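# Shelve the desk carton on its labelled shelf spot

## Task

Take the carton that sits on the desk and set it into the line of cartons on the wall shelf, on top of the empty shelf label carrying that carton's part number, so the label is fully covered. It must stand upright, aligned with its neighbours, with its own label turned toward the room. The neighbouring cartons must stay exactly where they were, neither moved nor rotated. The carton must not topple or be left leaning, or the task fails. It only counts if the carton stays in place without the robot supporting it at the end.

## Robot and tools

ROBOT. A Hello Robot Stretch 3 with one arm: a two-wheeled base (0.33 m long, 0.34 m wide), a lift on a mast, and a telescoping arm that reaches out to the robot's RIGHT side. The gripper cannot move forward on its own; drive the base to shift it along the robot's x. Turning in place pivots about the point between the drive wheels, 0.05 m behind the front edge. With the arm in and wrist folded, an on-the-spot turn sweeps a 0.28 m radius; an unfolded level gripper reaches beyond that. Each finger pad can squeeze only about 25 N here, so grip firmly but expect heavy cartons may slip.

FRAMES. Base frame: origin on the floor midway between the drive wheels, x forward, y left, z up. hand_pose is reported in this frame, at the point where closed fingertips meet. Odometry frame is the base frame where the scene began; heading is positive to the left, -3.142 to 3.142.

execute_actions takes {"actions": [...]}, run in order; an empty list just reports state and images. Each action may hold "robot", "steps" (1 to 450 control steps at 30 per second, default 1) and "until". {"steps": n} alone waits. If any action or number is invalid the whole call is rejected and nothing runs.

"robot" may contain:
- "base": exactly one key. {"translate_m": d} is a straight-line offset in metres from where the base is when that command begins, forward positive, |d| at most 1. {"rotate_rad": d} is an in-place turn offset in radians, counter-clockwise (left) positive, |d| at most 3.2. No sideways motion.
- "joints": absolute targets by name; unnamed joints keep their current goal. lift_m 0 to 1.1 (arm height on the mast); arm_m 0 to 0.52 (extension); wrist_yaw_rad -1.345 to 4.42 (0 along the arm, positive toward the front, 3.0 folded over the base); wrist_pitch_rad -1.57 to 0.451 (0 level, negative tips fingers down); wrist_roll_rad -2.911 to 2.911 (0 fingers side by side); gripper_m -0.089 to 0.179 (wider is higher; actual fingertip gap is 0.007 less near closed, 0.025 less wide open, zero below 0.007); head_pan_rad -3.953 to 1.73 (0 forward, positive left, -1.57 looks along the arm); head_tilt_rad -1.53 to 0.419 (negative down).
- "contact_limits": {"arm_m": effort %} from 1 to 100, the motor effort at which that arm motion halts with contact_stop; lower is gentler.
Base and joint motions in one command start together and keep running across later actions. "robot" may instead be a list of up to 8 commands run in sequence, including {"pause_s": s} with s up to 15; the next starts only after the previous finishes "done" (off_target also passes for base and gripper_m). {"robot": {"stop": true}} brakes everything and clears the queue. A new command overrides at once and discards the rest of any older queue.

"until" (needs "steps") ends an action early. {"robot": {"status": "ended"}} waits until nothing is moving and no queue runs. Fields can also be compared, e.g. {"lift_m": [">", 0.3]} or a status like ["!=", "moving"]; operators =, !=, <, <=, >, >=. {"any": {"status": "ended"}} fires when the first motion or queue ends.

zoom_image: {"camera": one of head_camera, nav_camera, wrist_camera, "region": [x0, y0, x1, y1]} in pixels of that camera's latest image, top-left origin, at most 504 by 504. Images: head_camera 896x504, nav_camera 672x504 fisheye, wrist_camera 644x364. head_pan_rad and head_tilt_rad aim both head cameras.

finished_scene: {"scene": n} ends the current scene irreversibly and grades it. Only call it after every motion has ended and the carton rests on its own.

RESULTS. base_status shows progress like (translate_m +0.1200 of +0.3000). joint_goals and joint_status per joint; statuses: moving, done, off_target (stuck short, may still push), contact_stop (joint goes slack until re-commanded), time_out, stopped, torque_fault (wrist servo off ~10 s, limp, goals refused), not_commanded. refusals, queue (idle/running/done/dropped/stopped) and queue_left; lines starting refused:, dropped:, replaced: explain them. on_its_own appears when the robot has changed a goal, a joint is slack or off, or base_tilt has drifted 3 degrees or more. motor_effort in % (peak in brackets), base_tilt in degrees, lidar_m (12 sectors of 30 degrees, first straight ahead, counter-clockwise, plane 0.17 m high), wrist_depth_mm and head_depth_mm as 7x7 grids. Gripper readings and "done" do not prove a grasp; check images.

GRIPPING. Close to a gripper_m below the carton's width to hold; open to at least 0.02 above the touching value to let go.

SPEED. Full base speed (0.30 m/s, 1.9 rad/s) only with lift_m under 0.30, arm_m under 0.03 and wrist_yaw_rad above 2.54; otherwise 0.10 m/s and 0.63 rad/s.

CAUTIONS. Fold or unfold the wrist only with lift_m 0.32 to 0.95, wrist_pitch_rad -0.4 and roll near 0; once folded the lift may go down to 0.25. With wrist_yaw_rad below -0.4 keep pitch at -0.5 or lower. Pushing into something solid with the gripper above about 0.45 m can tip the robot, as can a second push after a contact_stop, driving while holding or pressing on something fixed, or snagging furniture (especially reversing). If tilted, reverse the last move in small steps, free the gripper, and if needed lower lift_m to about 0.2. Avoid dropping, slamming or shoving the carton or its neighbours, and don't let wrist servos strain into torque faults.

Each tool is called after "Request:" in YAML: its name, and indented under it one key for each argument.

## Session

Request:
execute_actions:
  actions: []

Scene clock: 0.00 s.
robot.base_odometry: x=+0.000 y=+0.000 heading=+0.000 (m, m, rad; robot's odometry frame)
robot.turned_by_wheels: +0.000 (rad since the last result)
robot.turned_by_imu: +0.000 (rad since the last result)
robot.base_tilt: forward=+0.6 right=+0.2 (deg)
robot.lidar_m: 1.73 2.61 2.07 2.19 2.93 2.76 2.01 1.37 1.29 1.31 1.67 1.62
robot.head_depth_mm: 1803 1840 1837 1836 1832 1228 1852 / 1859 1909 1918 1934 1953 1435 1932 / 1957 2030 2030 2047 2035 1518 2028 / 1986 2112 2093 2167 2126 1614 1868 / 2010 2241 2230 2278 2301 2256 1968 / 2028 2392 2372 2389 2438 2431 1952 / 2060 2507 2536 2562 2559 2565 1962
robot.base_status: not_commanded
robot.joint_positions: lift_m=+0.413 arm_m=+0.001 wrist_yaw_rad=+2.865 wrist_pitch_rad=-0.472 wrist_roll_rad=+0.001 gripper_m=+0.037 head_pan_rad=-0.003 head_tilt_rad=+0.001
robot.joint_goals: lift_m=+0.413 arm_m=+0.001 wrist_yaw_rad=+2.865 wrist_pitch_rad=-0.472 wrist_roll_rad=+0.001 gripper_m=+0.037 head_pan_rad=-0.003 head_tilt_rad=+0.001
robot.joint_status: lift_m=not_commanded arm_m=not_commanded wrist_yaw_rad=not_commanded wrist_pitch_rad=not_commanded wrist_roll_rad=not_commanded gripper_m=not_commanded head_pan_rad=not_commanded head_tilt_rad=not_commanded
robot.measured_speeds: translate_m=+0.000 rotate_rad=+0.000 lift_m=+0.000 arm_m=+0.000 wrist_yaw_rad=+0.000 wrist_pitch_rad=+0.000 wrist_roll_rad=+0.000 head_pan_rad=+0.000 head_tilt_rad=+0.000
robot: refusals=0 queue=idle queue_left=0
robot.motor_effort: left_wheel=+1 right_wheel=+0 lift_m=+25 arm_m=+0 wrist_yaw_rad=+0 wrist_pitch_rad=+5 wrist_roll_rad=+1 gripper_m=+0 head_pan_rad=+0 head_tilt_rad=+2 (%)
robot.hand_pose: x=+0.0381 y=+0.0629 z=+0.4140 quat_wxyz=(+0.259, +0.704, +0.069, +0.658) (m; robot's base frame)
robot.wrist_depth_mm: - - - - - - - / - - - - - - - / - - - - - - - / 836 867 846 846 816 837 819 / 720 - 706 706 709 696 692 / 610 594 - 612 622 595 594 / 543 539 - 542 523 530 521
pictures: head_camera (sideways: a quarter turn clockwise sets it upright), nav_camera (sideways: a quarter turn counterclockwise sets it upright), wrist_camera
Images, in order (width x height): head_camera 896x504, nav_camera 672x504, wrist_camera 644x364.

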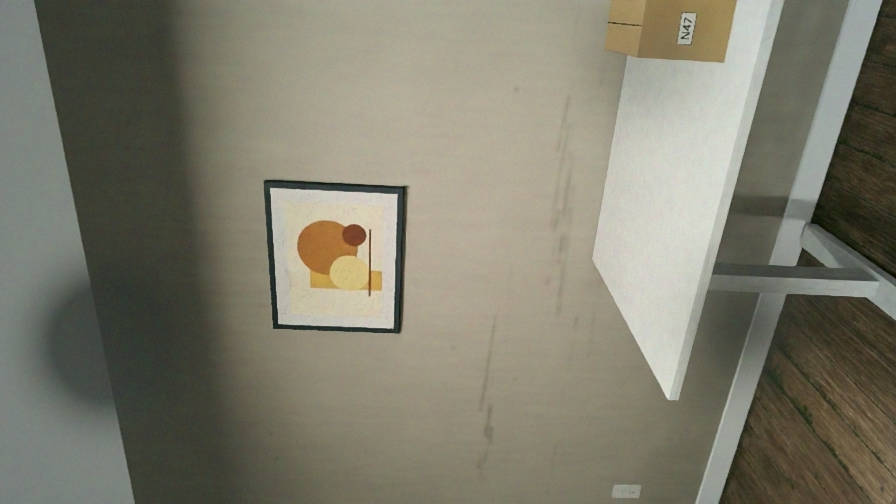

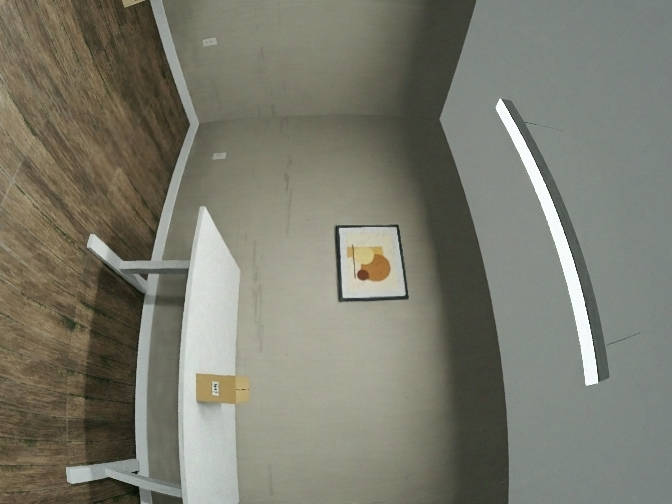

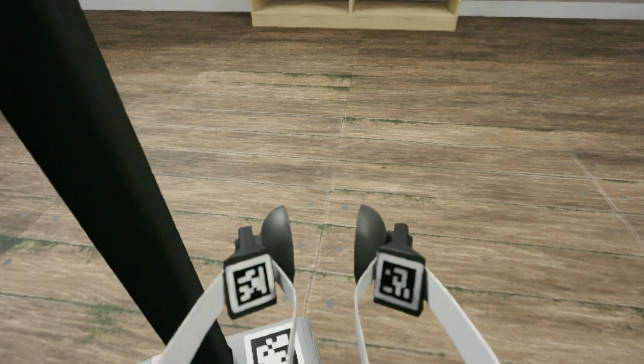

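Request:
execute_actions:
  actions:
    - {"robot":{"joints":{"head_pan_rad":-3.59,"head_tilt_rad":-0.3,"lift_m":0.27,"wrist_pitch_rad":-0.4,"wrist_yaw_rad":3.0}},"steps":450,"until":{"robot":{"status":"ended"}}}

Request:
execute_actions:
  actions:
    - {"robot":[{"base":{"rotate_rad":-0.238},"joints":{"head_pan_rad":-1.57,"head_tilt_rad":-0.6}},{"base":{"translate_m":0.736}},{"base":{"rotate_rad":1.358}},{"joints":{"lift_m":0.94,"gripper_m":0.179}},{"joints":{"wrist_yaw_rad":0}},{"joints":{"wrist_pitch_rad":-1.09,"lift_m":1.06}},{"joints":{"arm_m":0.4}}],"steps":450,"until":{"robot":{"status":"ended"}}}
    - {"steps":450,"until":{"robot":{"status":"ended"}}}

Scene clock: 9.27 s.
robot.base_odometry: x=+0.000 y=+0.000 heading=+0.000 (m, m, rad; robot's odometry frame)
robot.turned_by_wheels: +0.000 (rad since the last result)
robot.turned_by_imu: +0.000 (rad since the last result)
robot.base_tilt: forward=+0.5 right=+0.1 (deg)
robot.lidar_m: 1.73 2.61 2.07 2.19 2.93 2.76 2.00 1.37 1.29 1.31 1.66 1.62
robot.head_depth_mm: 2368 2505 2645 2886 2527 1847 1449 / 2353 2527 2666 2873 2481 1855 1440 / 2367 2566 2682 2913 2449 1825 1433 / 2402 2523 2675 2901 2453 1806 1421 / 2373 2476 2718 2877 2434 1799 1424 / 2375 2546 2702 2895 2423 1785 1411 / 2385 2494 2724 2943 2374 1781 1408
robot.base_status: not_commanded
robot.joint_positions: lift_m=+0.271 arm_m=+0.001 wrist_yaw_rad=+2.998 wrist_pitch_rad=-0.421 wrist_roll_rad=+0.001 gripper_m=+0.037 head_pan_rad=-3.583 head_tilt_rad=-0.296
robot.joint_goals: lift_m=+0.270 arm_m=+0.001 wrist_yaw_rad=+3.000 wrist_pitch_rad=-0.400 wrist_roll_rad=+0.001 gripper_m=+0.037 head_pan_rad=-3.590 head_tilt_rad=-0.300
robot.joint_status: lift_m=done arm_m=not_commanded wrist_yaw_rad=done wrist_pitch_rad=done wrist_roll_rad=not_commanded gripper_m=not_commanded head_pan_rad=done head_tilt_rad=done
robot.measured_speeds: translate_m=+0.000 rotate_rad=+0.000 lift_m=+0.000 arm_m=+0.000 wrist_yaw_rad=+0.000 wrist_pitch_rad=+0.000 wrist_roll_rad=+0.000 head_pan_rad=+0.000 head_tilt_rad=+0.000
robot: refusals=0 queue=done queue_left=0
robot.motor_effort: left_wheel=+1(1) right_wheel=+0(1) lift_m=+10(25) arm_m=+0(0) wrist_yaw_rad=+1(2) wrist_pitch_rad=+7(7) wrist_roll_rad=+0(1) gripper_m=+0(0) head_pan_rad=-3(40) head_tilt_rad=-1(21) (%)
robot.hand_pose: x=+0.0109 y=+0.0757 z=+0.2828 quat_wxyz=(+0.197, +0.700, +0.098, +0.679) (m; robot's base frame)
robot.wrist_depth_mm: - - - - - - - / - - - - - - - / 887 - 868 866 824 833 828 / 685 681 684 675 666 666 666 / 561 565 - 560 555 543 546 / 477 490 - - 478 466 460 / - - - - 406 402 400
pictures: head_camera (sideways: a quarter turn clockwise sets it upright), nav_camera (sideways: a quarter turn counterclockwise sets it upright), wrist_camera
Images, in order (width x height): head_camera 896x504, nav_camera 672x504, wrist_camera 644x364.

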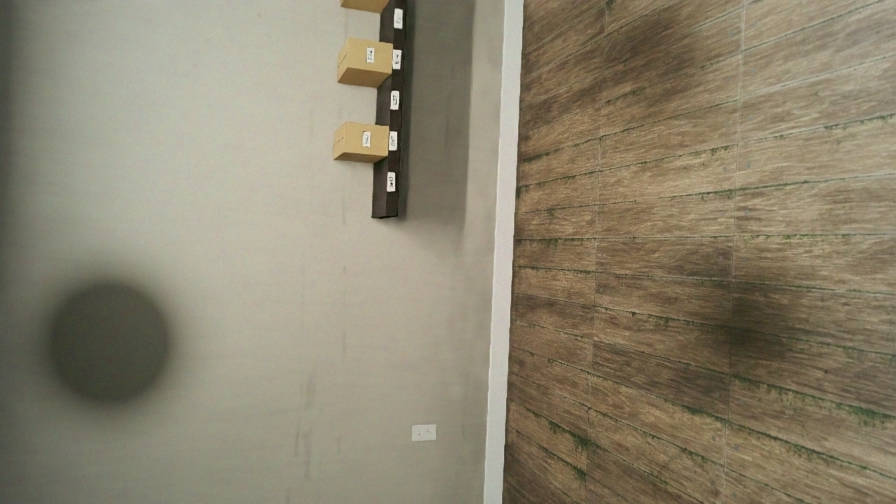

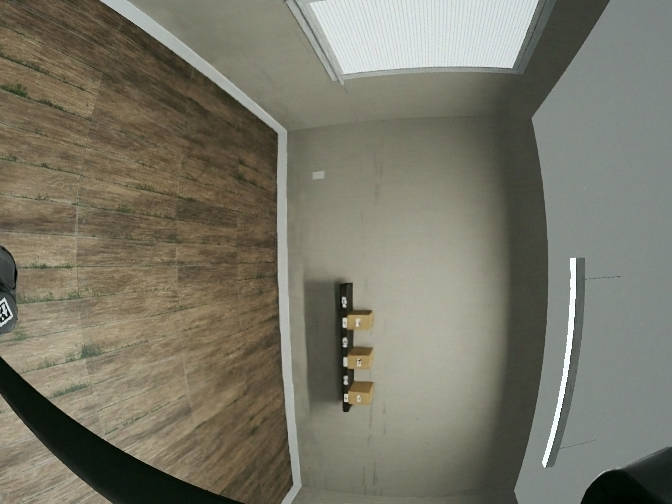

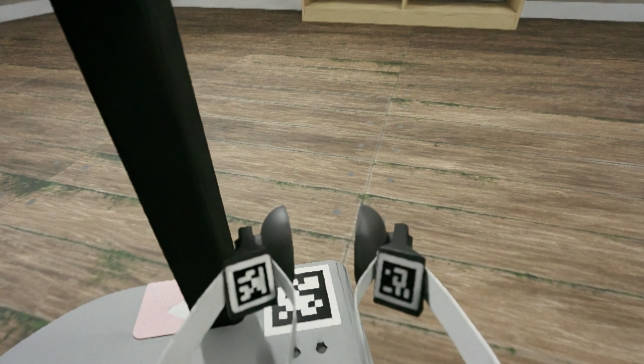

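Scene clock: 32.10 s.
robot.base_odometry: x=+0.715 y=-0.173 heading=+1.120 (m, m, rad; robot's odometry frame)
robot.turned_by_wheels: +1.120 (rad since the last result)
robot.turned_by_imu: +1.138 (rad since the last result)
robot.base_tilt: forward=+0.5 right=+0.3 (deg)
robot.lidar_m: 1.93 2.09 3.22 3.45 2.07 1.50 1.42 1.47 1.03 1.27 1.03 1.79
robot.head_depth_mm: - 1196 1275 974 766 1417 1204 / 1079 1197 1267 967 783 1410 1200 / - 1209 1257 778 779 1402 1190 / 1054 1172 850 737 774 1398 1184 / 1056 1185 1291 945 770 1385 1181 / 1054 1182 1268 939 769 1393 1173 / 1058 1179 1270 937 762 1379 1178
robot.base_status: done (rotate_rad +1.3579 of +1.3580)
robot.joint_positions: lift_m=+1.059 arm_m=+0.400 wrist_yaw_rad=+0.001 wrist_pitch_rad=-1.093 wrist_roll_rad=+0.001 gripper_m=+0.179 head_pan_rad=-1.577 head_tilt_rad=-0.593
robot.joint_goals: lift_m=+1.060 arm_m=+0.400 wrist_yaw_rad=+0.000 wrist_pitch_rad=-1.090 wrist_roll_rad=+0.001 gripper_m=+0.179 head_pan_rad=-1.570 head_tilt_rad=-0.600
robot.joint_status: lift_m=done arm_m=done wrist_yaw_rad=done wrist_pitch_rad=done wrist_roll_rad=not_commanded gripper_m=done head_pan_rad=done head_tilt_rad=done
robot.measured_speeds: translate_m=+0.000 rotate_rad=+0.000 lift_m=+0.000 arm_m=+0.000 wrist_yaw_rad=+0.000 wrist_pitch_rad=+0.000 wrist_roll_rad=+0.000 head_pan_rad=+0.000 head_tilt_rad=+0.000
robot: refusals=0 queue=done queue_left=0
robot.motor_effort: left_wheel=-1(9) right_wheel=+3(14) lift_m=+38(41) arm_m=+3(3) wrist_yaw_rad=-1(4) wrist_pitch_rad=+1(7) wrist_roll_rad=+1(0) gripper_m=+0(97) head_pan_rad=+4(40) head_tilt_rad=-3(21) (%)
robot.hand_pose: x=-0.0215 y=-0.6410 z=+0.9592 quat_wxyz=(+0.604, +0.368, -0.604, -0.368) (m; robot's base frame)
robot.wrist_depth_mm: 473 476 466 262 476 470 472 / 454 454 440 251 448 453 456 / 426 430 425 239 427 431 430 / 408 415 412 230 407 416 416 / 398 394 397 220 224 393 399 / 388 386 382 381 383 385 383 / - 367 370 369 367 367 364
pictures: head_camera (sideways: a quarter turn clockwise sets it upright), nav_camera (sideways: a quarter turn counterclockwise sets it upright), wrist_camera
Images, in order (width x height): head_camera 896x504, nav_camera 672x504, wrist_camera 644x364.

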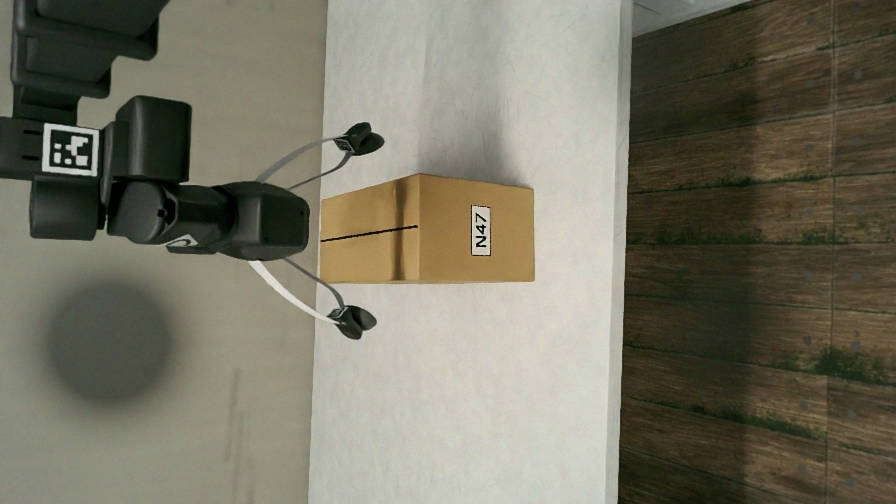

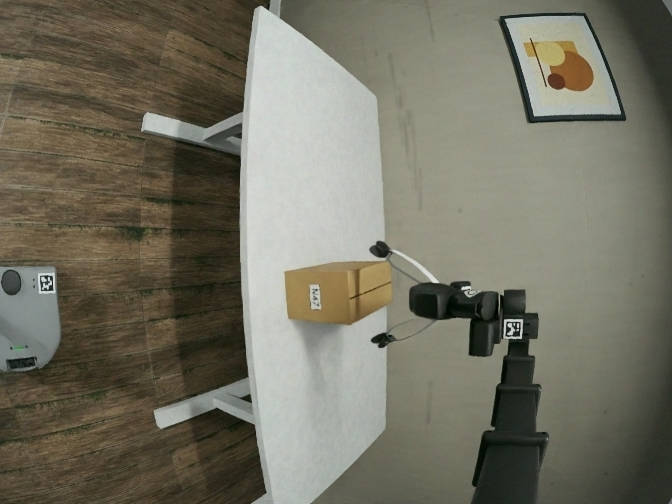

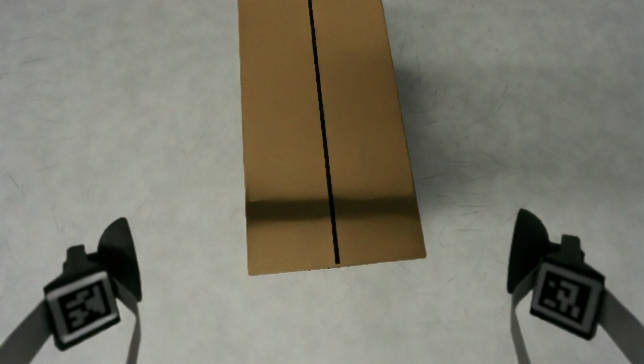

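Request:
execute_actions:
  actions:
    - {"robot":[{"joints":{"wrist_yaw_rad":0.065,"arm_m":0.505,"head_pan_rad":1.4,"head_tilt_rad":-0.2}},{"joints":{"lift_m":0.970}},{"joints":{"gripper_m":0.075}},{"pause_s":0.4},{"joints":{"lift_m":1.01}}],"steps":450,"until":{"robot":{"status":"ended"}}}

Scene clock: 42.20 s.
robot.base_odometry: x=+0.715 y=-0.173 heading=+1.120 (m, m, rad; robot's odometry frame)
robot.turned_by_wheels: +0.000 (rad since the last result)
robot.turned_by_imu: +0.000 (rad since the last result)
robot.base_tilt: forward=+0.5 right=+0.2 (deg)
robot.lidar_m: 1.93 2.09 3.23 3.43 2.06 1.50 1.42 1.47 1.03 1.27 1.03 1.79
robot.head_depth_mm: 3210 3450 3646 3830 2958 2054 1579 / 3253 3366 3636 3797 2926 2030 1560 / 3166 3302 3470 3688 2893 2025 1550 / 3057 3243 3355 3584 2869 2001 1540 / 3053 3209 3331 3466 2824 1970 1530 / 3000 3123 3318 3433 2800 1979 1533 / 2917 3057 3221 3419 2813 1970 1528
robot.base_status: done (rotate_rad +1.3579 of +1.3580)
robot.joint_positions: lift_m=+1.009 arm_m=+0.505 wrist_yaw_rad=+0.063 wrist_pitch_rad=-1.099 wrist_roll_rad=+0.001 gripper_m=+0.091 head_pan_rad=+1.393 head_tilt_rad=-0.211
robot.joint_goals: lift_m=+1.010 arm_m=+0.505 wrist_yaw_rad=+0.065 wrist_pitch_rad=-1.090 wrist_roll_rad=+0.001 gripper_m=+0.075 head_pan_rad=+1.400 head_tilt_rad=-0.200
robot.joint_status: lift_m=done arm_m=done wrist_yaw_rad=done wrist_pitch_rad=done wrist_roll_rad=not_commanded gripper_m=off_target head_pan_rad=done head_tilt_rad=done
robot.measured_speeds: translate_m=+0.000 rotate_rad=+0.000 lift_m=+0.000 arm_m=+0.000 wrist_yaw_rad=+0.000 wrist_pitch_rad=+0.000 wrist_roll_rad=+0.000 head_pan_rad=+0.000 head_tilt_rad=+0.000
robot: refusals=0 queue=done queue_left=0
robot.motor_effort: left_wheel=-1(1) right_wheel=+3(4) lift_m=+39(42) arm_m=+3(3) wrist_yaw_rad=+1(2) wrist_pitch_rad=+3(3) wrist_roll_rad=+1(0) gripper_m=-100(98) head_pan_rad=+3(40) head_tilt_rad=+4(26) (%)
robot.hand_pose: x=-0.0156 y=-0.7445 z=+0.9087 quat_wxyz=(+0.614, +0.388, -0.591, -0.351) (m; robot's base frame)
robot.wrist_depth_mm: 415 414 157 157 159 412 410 / 391 393 151 151 151 394 387 / 377 377 144 144 144 376 376 / 362 361 138 138 138 361 361 / 344 350 133 132 133 347 346 / 332 - 128 127 127 - 334 / 324 317 123 123 123 318 322
pictures: head_camera (sideways: a quarter turn clockwise sets it upright), nav_camera (sideways: a quarter turn counterclockwise sets it upright), wrist_camera
Images, in order (width x height): head_camera 896x504, nav_camera 672x504, wrist_camera 644x364.

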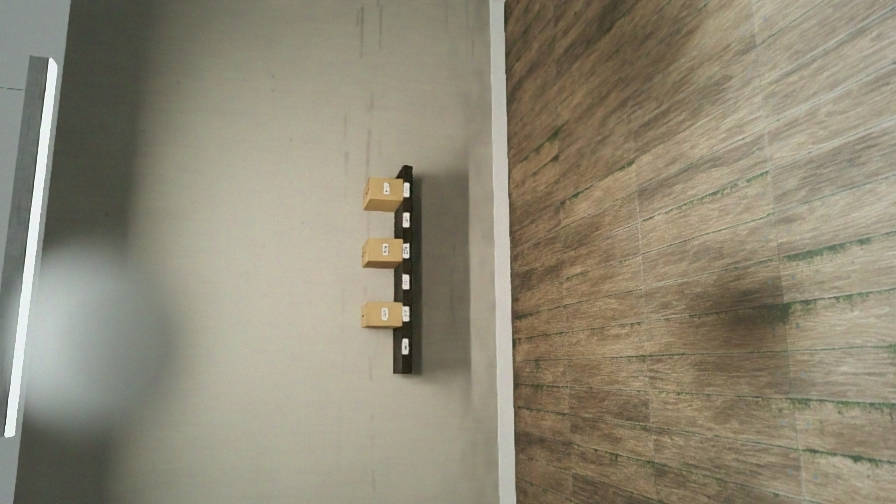

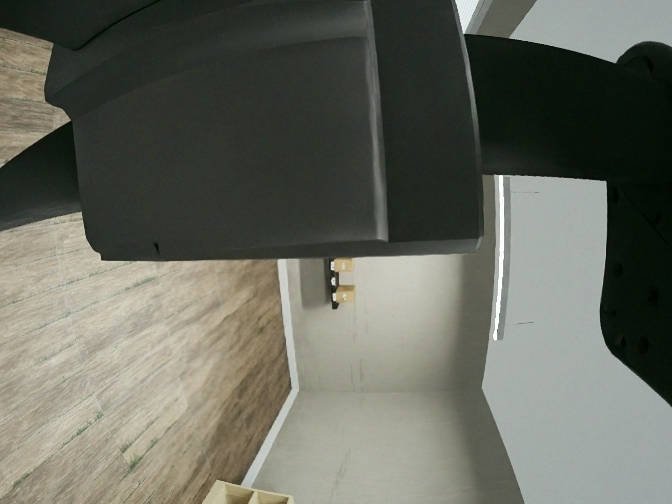

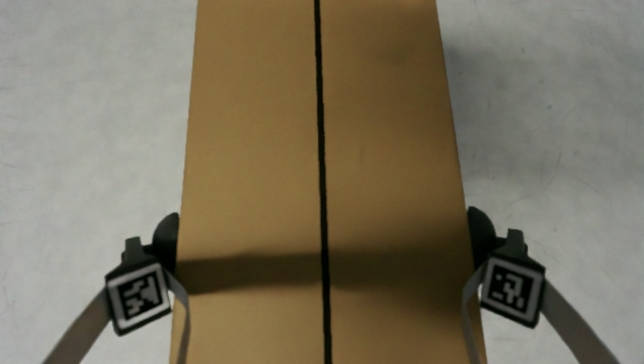

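Level grasp. Reading labels.

Request:
zoom_image:
  camera: "head_camera"
  region: [370, 200, 430, 300]

Request:
zoom_image:
  camera: "head_camera"
  region: [370, 265, 430, 365]

Region (370, 200, 430, 300) of head_camera's 896x504 image, scaled by 5.040, with more detail than that image has; it fills the left 302 columns of this view, and the rest is white.

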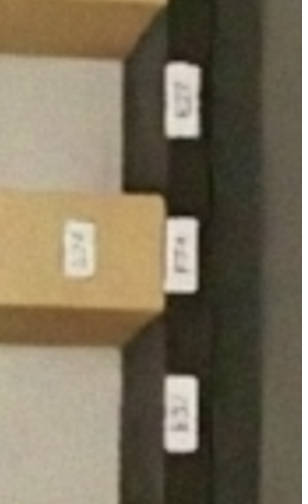

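Region (370, 265, 430, 365) of head_camera's 896x504 image, scaled by 5.040, with more detail than that image has; it fills the left 302 columns of this view, and the rest is white.

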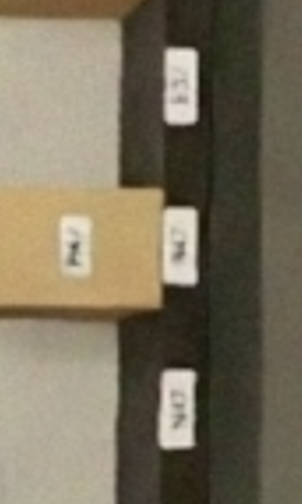

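Request:
execute_actions:
  actions:
    - {"robot":[{"joints":{"lift_m":1.03,"arm_m":0.04,"wrist_yaw_rad":0}},{"base":{"rotate_rad":1.50},"joints":{"head_pan_rad":-0.1,"head_tilt_rad":-0.3}},{"base":{"translate_m":1.0}},{"base":{"translate_m":0.3}}],"steps":450,"until":{"robot":{"status":"ended"}}}
    - {"steps":450,"until":{"robot":{"status":"ended"}}}

Scene clock: 68.63 s.
robot.base_odometry: x=-0.412 y=+0.474 heading=+2.620 (m, m, rad; robot's odometry frame)
robot.turned_by_wheels: +1.500 (rad since the last result)
robot.turned_by_imu: +1.530 (rad since the last result)
robot.base_tilt: forward=+0.5 right=+0.1 (deg)
robot.lidar_m: 2.19 2.23 1.63 1.54 1.57 2.02 2.23 2.18 2.09 1.87 2.25 2.33
robot.head_depth_mm: 1981 2120 2290 2456 2526 1847 1446 / 1918 2076 2194 2393 2458 1823 1445 / 1915 2047 2169 2328 2433 1815 1435 / 1878 1996 2132 2287 2424 1800 1423 / 1871 1969 2092 2277 2376 1792 1412 / 1807 1922 2075 2203 2327 1776 1415 / 1796 1910 2045 2201 2292 1784 1402
robot.base_status: done (translate_m +0.3000 of +0.3000)
robot.joint_positions: lift_m=+1.029 arm_m=+0.040 wrist_yaw_rad=+0.002 wrist_pitch_rad=-1.100 wrist_roll_rad=+0.001 gripper_m=+0.082 head_pan_rad=-0.093 head_tilt_rad=-0.296
robot.joint_goals: lift_m=+1.030 arm_m=+0.040 wrist_yaw_rad=+0.000 wrist_pitch_rad=-1.090 wrist_roll_rad=+0.001 gripper_m=+0.081 head_pan_rad=-0.100 head_tilt_rad=-0.300
robot.joint_status: lift_m=done arm_m=done wrist_yaw_rad=done wrist_pitch_rad=done wrist_roll_rad=not_commanded gripper_m=off_target head_pan_rad=done head_tilt_rad=done
robot.measured_speeds: translate_m=+0.000 rotate_rad=+0.000 lift_m=+0.000 arm_m=+0.000 wrist_yaw_rad=+0.000 wrist_pitch_rad=+0.000 wrist_roll_rad=+0.000 head_pan_rad=+0.000 head_tilt_rad=+0.000
robot: refusals=0 queue=done queue_left=0
robot.on_its_own: gripper_m is held at +0.081, not at your +0.075, by its stall guard, which is not easing now
robot.motor_effort: left_wheel=-1(4) right_wheel=+2(8) lift_m=+39(40) arm_m=-3(4) wrist_yaw_rad=-2(1) wrist_pitch_rad=+3(3) wrist_roll_rad=+1(1) gripper_m=-63(100) head_pan_rad=-3(41) head_tilt_rad=-1(11) (%)
robot.hand_pose: x=-0.0214 y=-0.2800 z=+0.9286 quat_wxyz=(+0.603, +0.370, -0.602, -0.369) (m; robot's base frame)
robot.wrist_depth_mm: - - 155 155 157 - - / - - 149 150 150 - - / - - 143 144 143 - - / - - 137 137 138 - - / - - 132 132 132 - - / - - 127 127 128 - - / - 985 123 123 123 964 -
pictures: head_camera (sideways: a quarter turn clockwise sets it upright), nav_camera (sideways: a quarter turn counterclockwise sets it upright), wrist_camera
Images, in order (width x height): head_camera 896x504, nav_camera 672x504, wrist_camera 644x364.

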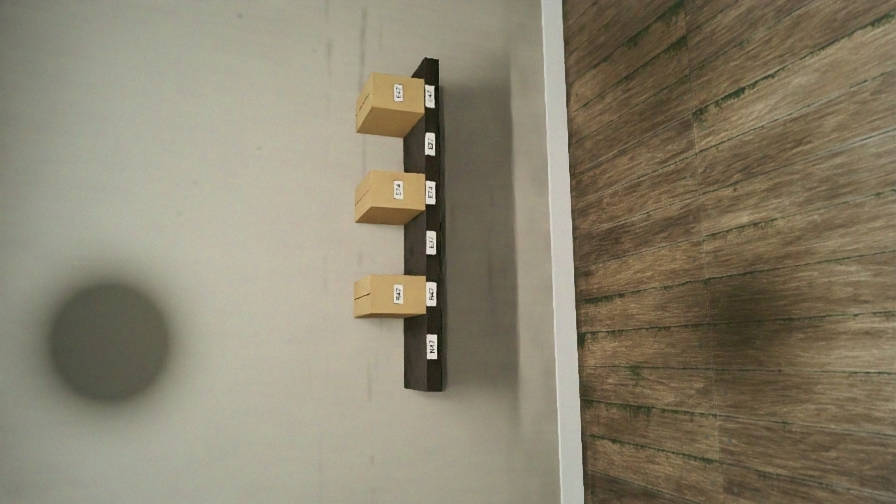

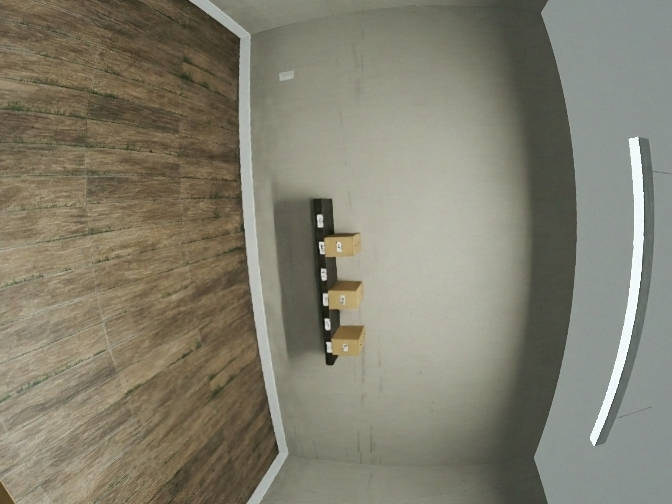

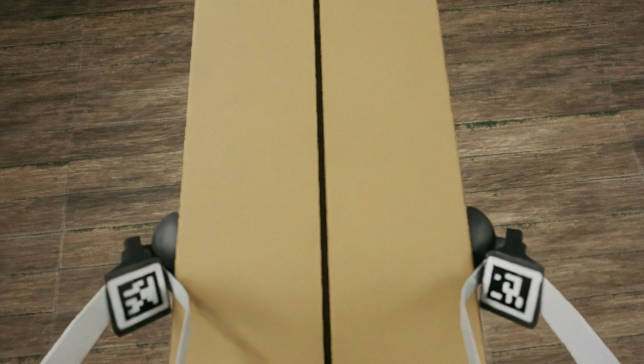

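Request:
execute_actions:
  actions:
    - {"robot":[{"base":{"rotate_rad":0.075},"joints":{"lift_m":0.97}},{"base":{"translate_m":1.0}},{"base":{"translate_m":0.40}},{"base":{"rotate_rad":1.546},"joints":{"head_pan_rad":-1.57,"head_tilt_rad":-0.75}},{"joints":{"arm_m":0.14}}],"steps":450,"until":{"robot":{"status":"ended"}}}
    - {"steps":450,"until":{"robot":{"status":"ended"}}}

Scene clock: 95.87 s.
robot.base_odometry: x=-1.674 y=+1.079 heading=-2.043 (m, m, rad; robot's odometry frame)
robot.turned_by_wheels: +1.621 (rad since the last result)
robot.turned_by_imu: +1.653 (rad since the last result)
robot.base_tilt: forward=+0.5 right=+0.2 (deg)
robot.lidar_m: 1.53 1.58 2.14 3.55 3.03 2.20 2.21 1.16 0.83 0.80 0.82 1.12
robot.head_depth_mm: 664 - - 783 1333 1314 1136 / 666 - - 755 1340 1299 1137 / 668 731 - - 454 518 1130 / 667 765 873 564 450 522 1131 / 670 765 895 997 1311 1256 1118 / 670 771 900 1085 1364 1279 1115 / 670 769 903 1081 1365 1270 1121
robot.base_status: done (rotate_rad +1.5459 of +1.5460)
robot.joint_positions: lift_m=+0.971 arm_m=+0.140 wrist_yaw_rad=+0.002 wrist_pitch_rad=-1.100 wrist_roll_rad=+0.000 gripper_m=+0.082 head_pan_rad=-1.563 head_tilt_rad=-0.741
robot.joint_goals: lift_m=+0.970 arm_m=+0.140 wrist_yaw_rad=+0.000 wrist_pitch_rad=-1.090 wrist_roll_rad=+0.000 gripper_m=+0.081 head_pan_rad=-1.570 head_tilt_rad=-0.750
robot.joint_status: lift_m=done arm_m=done wrist_yaw_rad=done wrist_pitch_rad=done wrist_roll_rad=not_commanded gripper_m=off_target head_pan_rad=done head_tilt_rad=done
robot.measured_speeds: translate_m=+0.000 rotate_rad=+0.000 lift_m=+0.000 arm_m=+0.000 wrist_yaw_rad=+0.000 wrist_pitch_rad=+0.000 wrist_roll_rad=+0.000 head_pan_rad=+0.000 head_tilt_rad=+0.000
robot: refusals=0 queue=done queue_left=0
robot.on_its_own: gripper_m is held at +0.081, not at your +0.075, by its stall guard, which is not easing now
robot.motor_effort: left_wheel=-1(5) right_wheel=+3(8) lift_m=+11(39) arm_m=+2(4) wrist_yaw_rad=-1(2) wrist_pitch_rad=+3(3) wrist_roll_rad=+0(1) gripper_m=-63(63) head_pan_rad=-3(41) head_tilt_rad=-3(25) (%)
robot.hand_pose: x=-0.0215 y=-0.3795 z=+0.8702 quat_wxyz=(+0.603, +0.370, -0.602, -0.370) (m; robot's base frame)
robot.wrist_depth_mm: 581 596 155 156 157 267 397 / 732 750 149 149 149 343 389 / - - 143 144 143 - - / - - 138 137 138 - - / - - 132 133 133 - - / - - 127 128 127 - 972 / 927 950 123 123 123 954 950
pictures: head_camera (sideways: a quarter turn clockwise sets it upright), nav_camera (sideways: a quarter turn counterclockwise sets it upright), wrist_camera
Images, in order (width x height): head_camera 896x504, nav_camera 672x504, wrist_camera 644x364.

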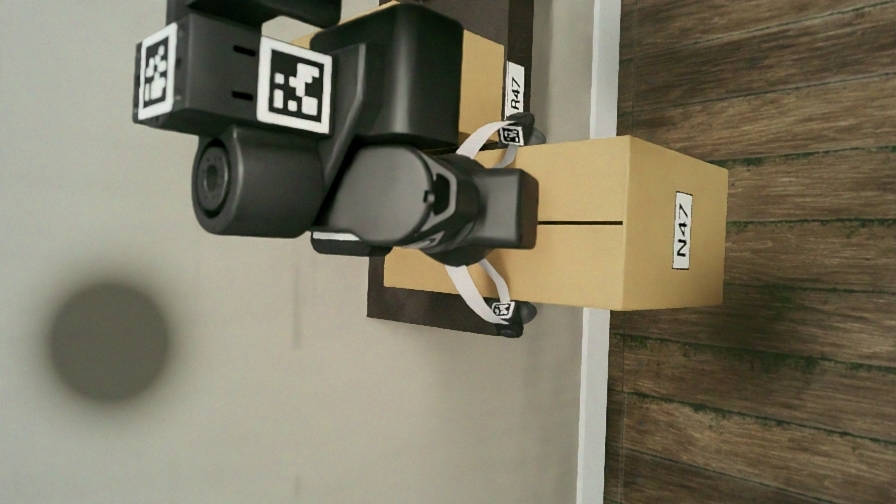

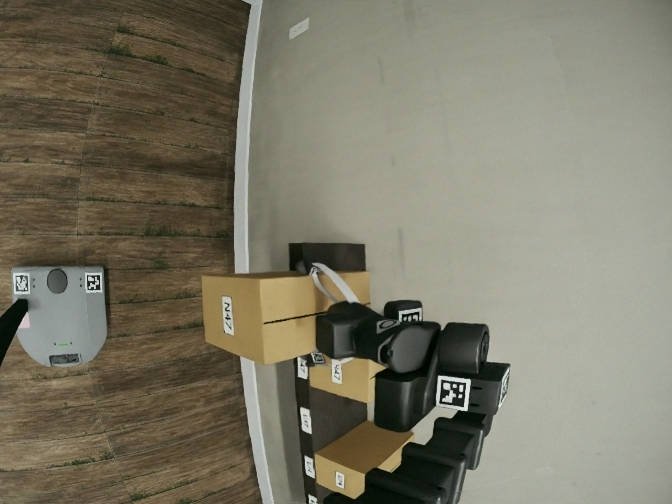

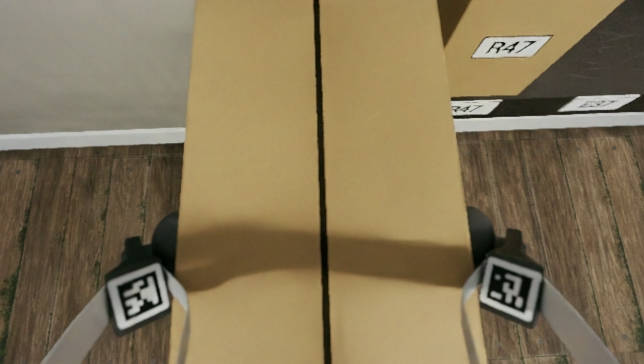

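Request:
execute_actions:
  actions:
    - {"robot":[{"base":{"rotate_rad":0.015}},{"base":{"translate_m":-0.022},"joints":{"lift_m":0.955}},{"joints":{"arm_m":0.42},"contact_limits":{"arm_m":12}},{"joints":{"lift_m":0.945}}],"steps":450,"until":{"robot":{"status":"ended"}}}

Scene clock: 105.10 s.
robot.base_odometry: x=-1.665 y=+1.099 heading=-2.028 (m, m, rad; robot's odometry frame)
robot.turned_by_wheels: +0.015 (rad since the last result)
robot.turned_by_imu: +0.015 (rad since the last result)
robot.base_tilt: forward=+0.5 right=+0.3 (deg)
robot.lidar_m: 1.55 1.61 2.20 3.53 2.57 2.19 2.19 1.14 0.83 0.80 0.83 1.13
robot.head_depth_mm: 648 - 706 739 1326 1298 1137 / 639 789 743 711 1338 1295 1129 / 642 - 752 744 1357 1294 1130 / 666 759 699 705 1357 1289 1120 / 671 770 902 860 1361 1277 1127 / 673 771 903 1086 1372 1284 1114 / 677 774 908 1094 1386 1264 1111
robot.base_status: done (translate_m -0.0220 of -0.0220)
robot.joint_positions: lift_m=+0.946 arm_m=+0.420 wrist_yaw_rad=+0.001 wrist_pitch_rad=-1.100 wrist_roll_rad=+0.000 gripper_m=+0.082 head_pan_rad=-1.563 head_tilt_rad=-0.741
robot.joint_goals: lift_m=+0.945 arm_m=+0.420 wrist_yaw_rad=+0.000 wrist_pitch_rad=-1.090 wrist_roll_rad=+0.000 gripper_m=+0.081 head_pan_rad=-1.570 head_tilt_rad=-0.750
robot.joint_status: lift_m=done arm_m=done wrist_yaw_rad=done wrist_pitch_rad=done wrist_roll_rad=not_commanded gripper_m=off_target head_pan_rad=done head_tilt_rad=done
robot.measured_speeds: translate_m=+0.000 rotate_rad=+0.000 lift_m=+0.000 arm_m=+0.000 wrist_yaw_rad=+0.000 wrist_pitch_rad=+0.000 wrist_roll_rad=+0.000 head_pan_rad=+0.000 head_tilt_rad=+0.000
robot: refusals=0 queue=done queue_left=0
robot.on_its_own: gripper_m is held at +0.081, not at your +0.075, by its stall guard, which is not easing now
robot.motor_effort: left_wheel=-1(5) right_wheel=+3(9) lift_m=+11(10) arm_m=+3(2) wrist_yaw_rad=-2(2) wrist_pitch_rad=+3(3) wrist_roll_rad=+0(1) gripper_m=-62(63) head_pan_rad=-3(3) head_tilt_rad=-3(4) (%)
robot.contact_limits: arm_m 12 (drawing in: default 24, maximum 38; extending or still: default 31, maximum 52)
robot.hand_pose: x=-0.0215 y=-0.6595 z=+0.8452 quat_wxyz=(+0.603, +0.370, -0.602, -0.370) (m; robot's base frame)
robot.wrist_depth_mm: 215 217 156 156 157 173 164 / 272 277 149 150 150 175 157 / 368 377 143 143 143 176 150 / 574 597 137 138 138 177 144 / 968 971 132 133 132 156 138 / 944 - 127 128 128 - 133 / 929 914 123 123 123 163 129
pictures: head_camera (sideways: a quarter turn clockwise sets it upright), nav_camera (sideways: a quarter turn counterclockwise sets it upright), wrist_camera
Images, in order (width x height): head_camera 896x504, nav_camera 672x504, wrist_camera 644x364.

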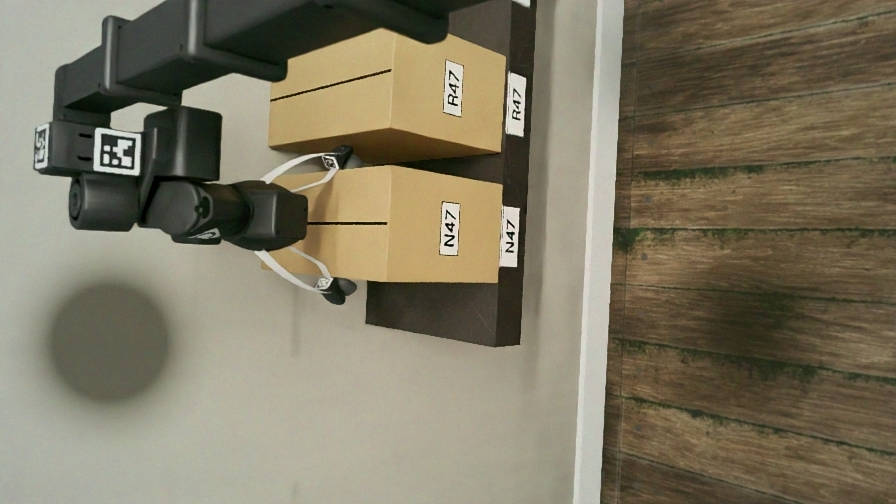

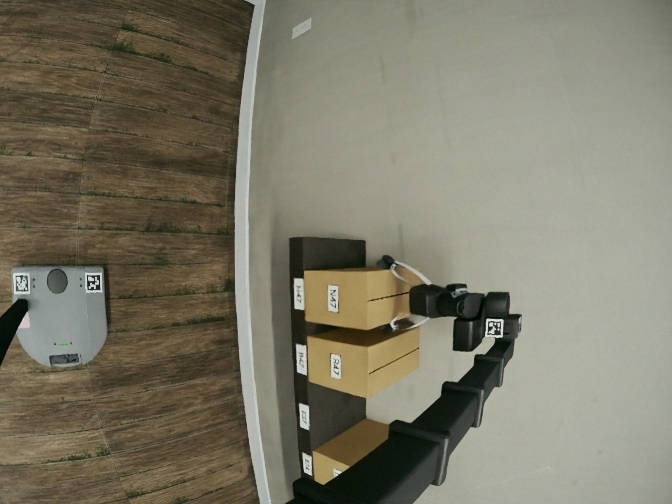

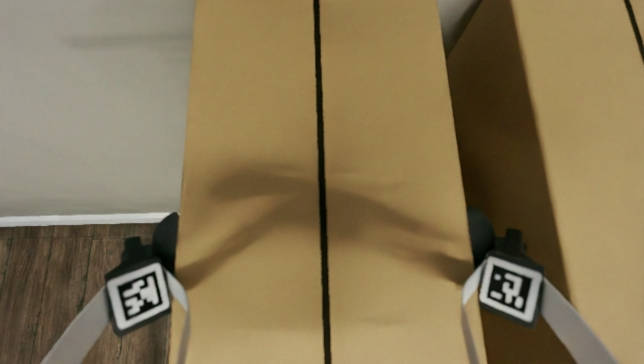

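Request:
execute_actions:
  actions:
    - {"robot":[{"base":{"translate_m":0.004},"joints":{"arm_m":0.434},"contact_limits":{"arm_m":12}},{"joints":{"lift_m":0.940}}],"steps":450,"until":{"robot":{"status":"ended"}}}

Request:
zoom_image:
  camera: "head_camera"
  region: [250, 30, 550, 330]

Scene clock: 108.50 s.
robot.base_odometry: x=-1.666 y=+1.096 heading=-2.028 (m, m, rad; robot's odometry frame)
robot.turned_by_wheels: +0.000 (rad since the last result)
robot.turned_by_imu: +0.000 (rad since the last result)
robot.base_tilt: forward=+0.6 right=+0.2 (deg)
robot.lidar_m: 1.55 1.61 2.20 3.54 2.57 2.19 2.20 1.14 0.83 0.80 0.83 1.13
robot.head_depth_mm: 652 - - 739 1321 1310 1131 / 639 794 744 714 1330 1288 1136 / 644 - 765 776 1351 1292 1126 / 667 759 732 724 1369 1284 1126 / 672 769 896 860 1364 1282 1118 / 672 769 902 1095 1381 1275 1118 / 677 775 911 1103 1382 1274 1113
robot.base_status: done (translate_m +0.0040 of +0.0040)
robot.joint_positions: lift_m=+0.941 arm_m=+0.434 wrist_yaw_rad=+0.001 wrist_pitch_rad=-1.100 wrist_roll_rad=+0.000 gripper_m=+0.082 head_pan_rad=-1.563 head_tilt_rad=-0.741
robot.joint_goals: lift_m=+0.940 arm_m=+0.434 wrist_yaw_rad=+0.000 wrist_pitch_rad=-1.090 wrist_roll_rad=+0.000 gripper_m=+0.081 head_pan_rad=-1.570 head_tilt_rad=-0.750
robot.joint_status: lift_m=done arm_m=done wrist_yaw_rad=done wrist_pitch_rad=done wrist_roll_rad=not_commanded gripper_m=off_target head_pan_rad=done head_tilt_rad=done
robot.measured_speeds: translate_m=+0.000 rotate_rad=+0.000 lift_m=+0.000 arm_m=+0.000 wrist_yaw_rad=+0.000 wrist_pitch_rad=+0.000 wrist_roll_rad=+0.000 head_pan_rad=+0.000 head_tilt_rad=+0.000
robot: refusals=0 queue=done queue_left=0
robot.on_its_own: gripper_m is held at +0.081, not at your +0.075, by its stall guard, which is not easing now
robot.motor_effort: left_wheel=-1(2) right_wheel=+3(9) lift_m=+11(11) arm_m=+3(4) wrist_yaw_rad=-1(1) wrist_pitch_rad=+3(3) wrist_roll_rad=+0(1) gripper_m=-62(63) head_pan_rad=-3(2) head_tilt_rad=-4(5) (%)
robot.contact_limits: arm_m 12 (drawing in: default 24, maximum 38; extending or still: default 31, maximum 52)
robot.hand_pose: x=-0.0215 y=-0.6735 z=+0.8402 quat_wxyz=(+0.603, +0.370, -0.602, -0.370) (m; robot's base frame)
robot.wrist_depth_mm: 196 198 157 157 158 180 158 / 248 252 150 150 151 182 151 / 339 344 144 144 144 184 145 / 529 542 138 138 138 184 138 / 997 905 132 132 133 162 134 / 933 - 127 128 128 - 129 / 918 908 123 123 123 168 124
pictures: head_camera (sideways: a quarter turn clockwise sets it upright), nav_camera (sideways: a quarter turn counterclockwise sets it upright), wrist_camera
Images, in order (width x height): head_camera 896x504, nav_camera 672x504, wrist_camera 644x364.

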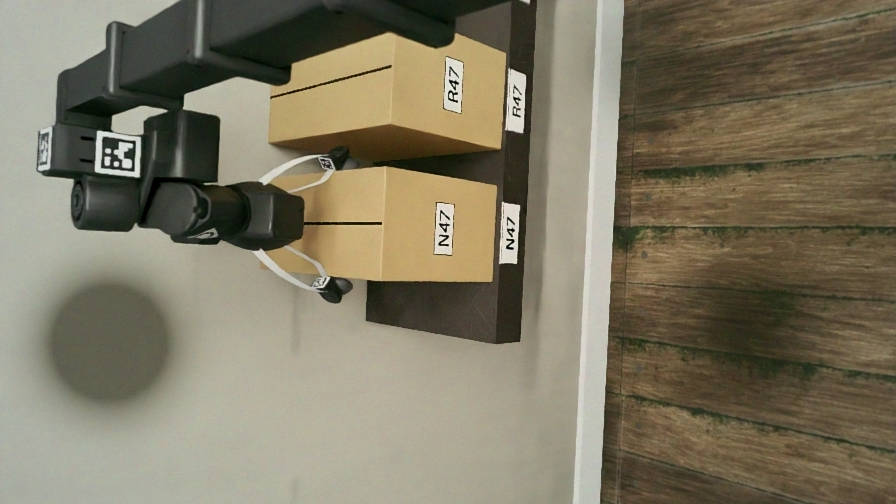

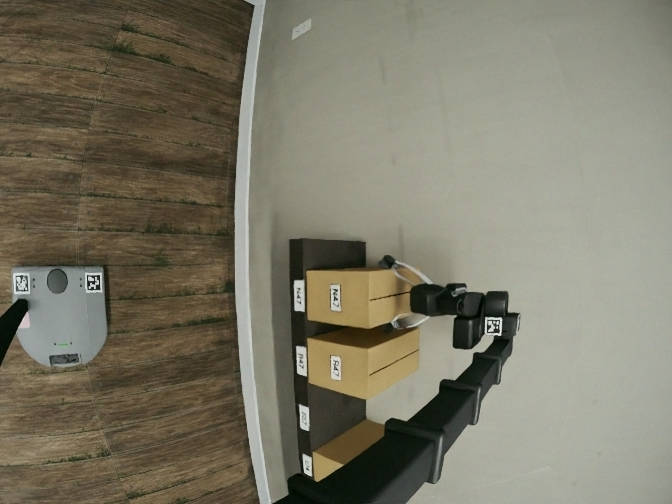

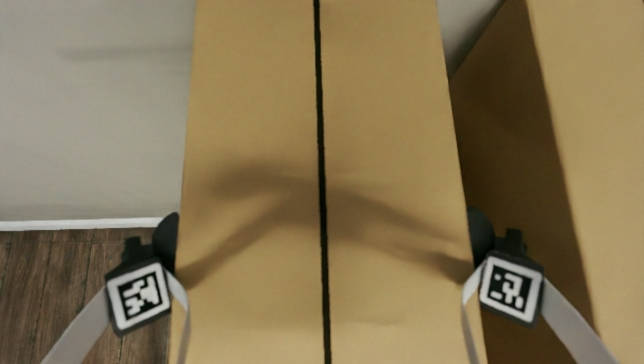

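Region (250, 30, 550, 330) of head_camera's 896x504 image, scaled by 1.680, with more detail than that image has.

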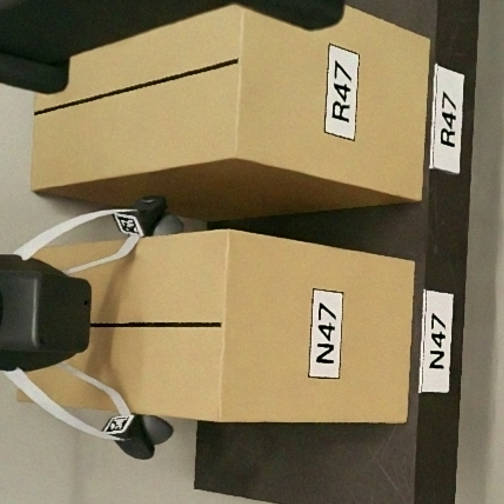

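Request:
execute_actions:
  actions:
    - {"robot":[{"joints":{"arm_m":0.431}},{"joints":{"lift_m":0.937}},{"joints":{"gripper_m":0.152}},{"pause_s":0.2},{"joints":{"lift_m":1.01}}],"steps":450,"until":{"robot":{"status":"ended"}}}

Scene clock: 113.53 s.
robot.base_odometry: x=-1.666 y=+1.096 heading=-2.028 (m, m, rad; robot's odometry frame)
robot.turned_by_wheels: +0.000 (rad since the last result)
robot.turned_by_imu: +0.000 (rad since the last result)
robot.base_tilt: forward=+0.4 right=+0.3 (deg)
robot.lidar_m: 1.55 1.61 2.20 3.50 2.58 2.19 2.20 1.14 0.83 0.80 0.83 1.13
robot.head_depth_mm: - 773 822 748 1331 1293 1140 / 661 758 745 714 1342 1300 1133 / - 769 796 773 1348 1292 1135 / 668 770 744 718 1357 1287 1124 / 671 768 901 863 1362 1282 1123 / 672 771 900 1088 1372 1275 1120 / 674 774 912 1096 1377 1267 1114
robot.base_status: done (translate_m +0.0040 of +0.0040)
robot.joint_positions: lift_m=+1.009 arm_m=+0.431 wrist_yaw_rad=+0.001 wrist_pitch_rad=-1.095 wrist_roll_rad=+0.000 gripper_m=+0.152 head_pan_rad=-1.563 head_tilt_rad=-0.741
robot.joint_goals: lift_m=+1.010 arm_m=+0.431 wrist_yaw_rad=+0.000 wrist_pitch_rad=-1.090 wrist_roll_rad=+0.000 gripper_m=+0.152 head_pan_rad=-1.570 head_tilt_rad=-0.750
robot.joint_status: lift_m=done arm_m=done wrist_yaw_rad=done wrist_pitch_rad=done wrist_roll_rad=not_commanded gripper_m=off_target head_pan_rad=done head_tilt_rad=done
robot.measured_speeds: translate_m=+0.000 rotate_rad=+0.000 lift_m=+0.000 arm_m=+0.000 wrist_yaw_rad=+0.000 wrist_pitch_rad=+0.000 wrist_roll_rad=+0.000 head_pan_rad=+0.000 head_tilt_rad=+0.000
robot: refusals=0 queue=done queue_left=0
robot.motor_effort: left_wheel=-1(1) right_wheel=+2(3) lift_m=+38(40) arm_m=-2(6) wrist_yaw_rad=-1(1) wrist_pitch_rad=+1(3) wrist_roll_rad=+0(1) gripper_m=+0(97) head_pan_rad=-3(3) head_tilt_rad=-4(4) (%)
robot.hand_pose: x=-0.0215 y=-0.6721 z=+0.9091 quat_wxyz=(+0.604, +0.368, -0.603, -0.368) (m; robot's base frame)
robot.wrist_depth_mm: 197 200 202 205 207 208 211 / 249 254 232 228 238 228 230 / 337 345 301 220 256 219 218 / 530 539 214 209 257 211 209 / - 992 204 201 205 204 202 / - - 196 193 196 - 194 / 959 981 189 187 187 188 186
pictures: head_camera (sideways: a quarter turn clockwise sets it upright), nav_camera (sideways: a quarter turn counterclockwise sets it upright), wrist_camera
Images, in order (width x height): head_camera 896x504, nav_camera 672x504, wrist_camera 644x364.

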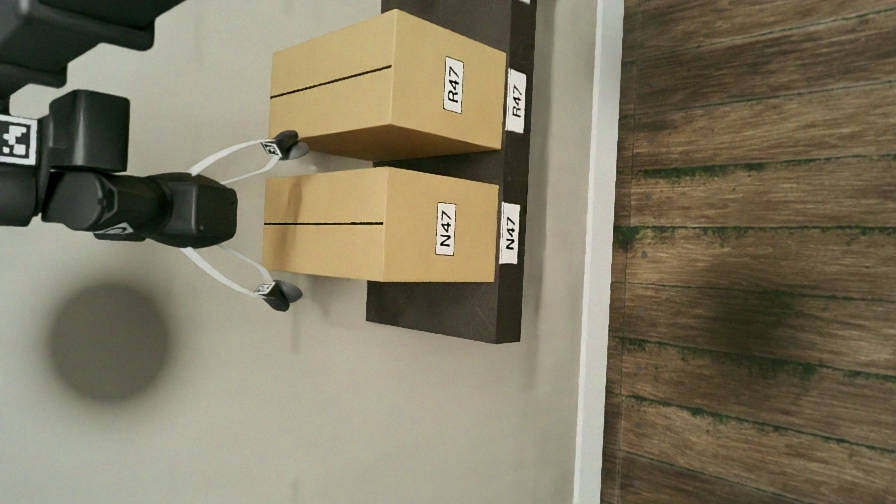

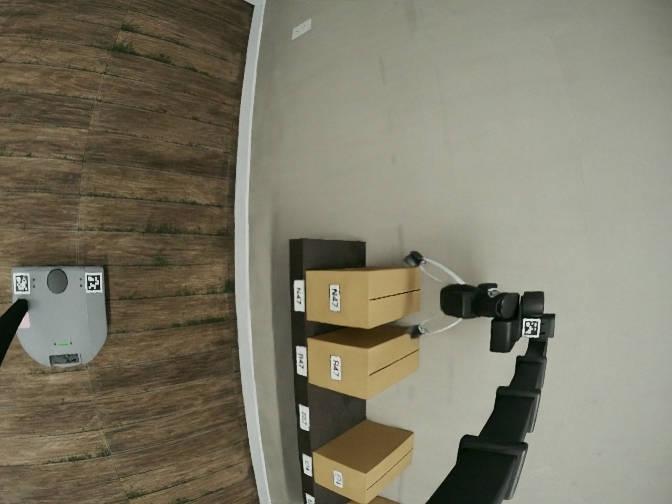

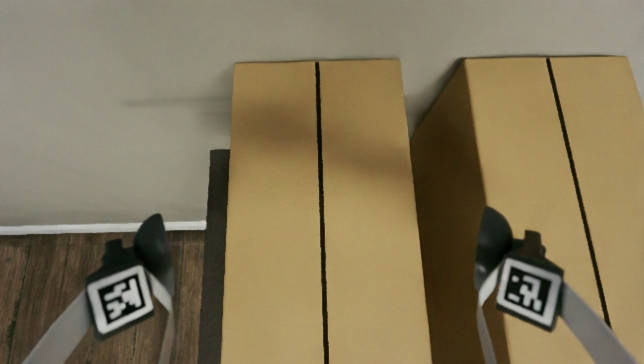

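Request:
finished_scene:
  scene: 2

The scene is finished: the task was done.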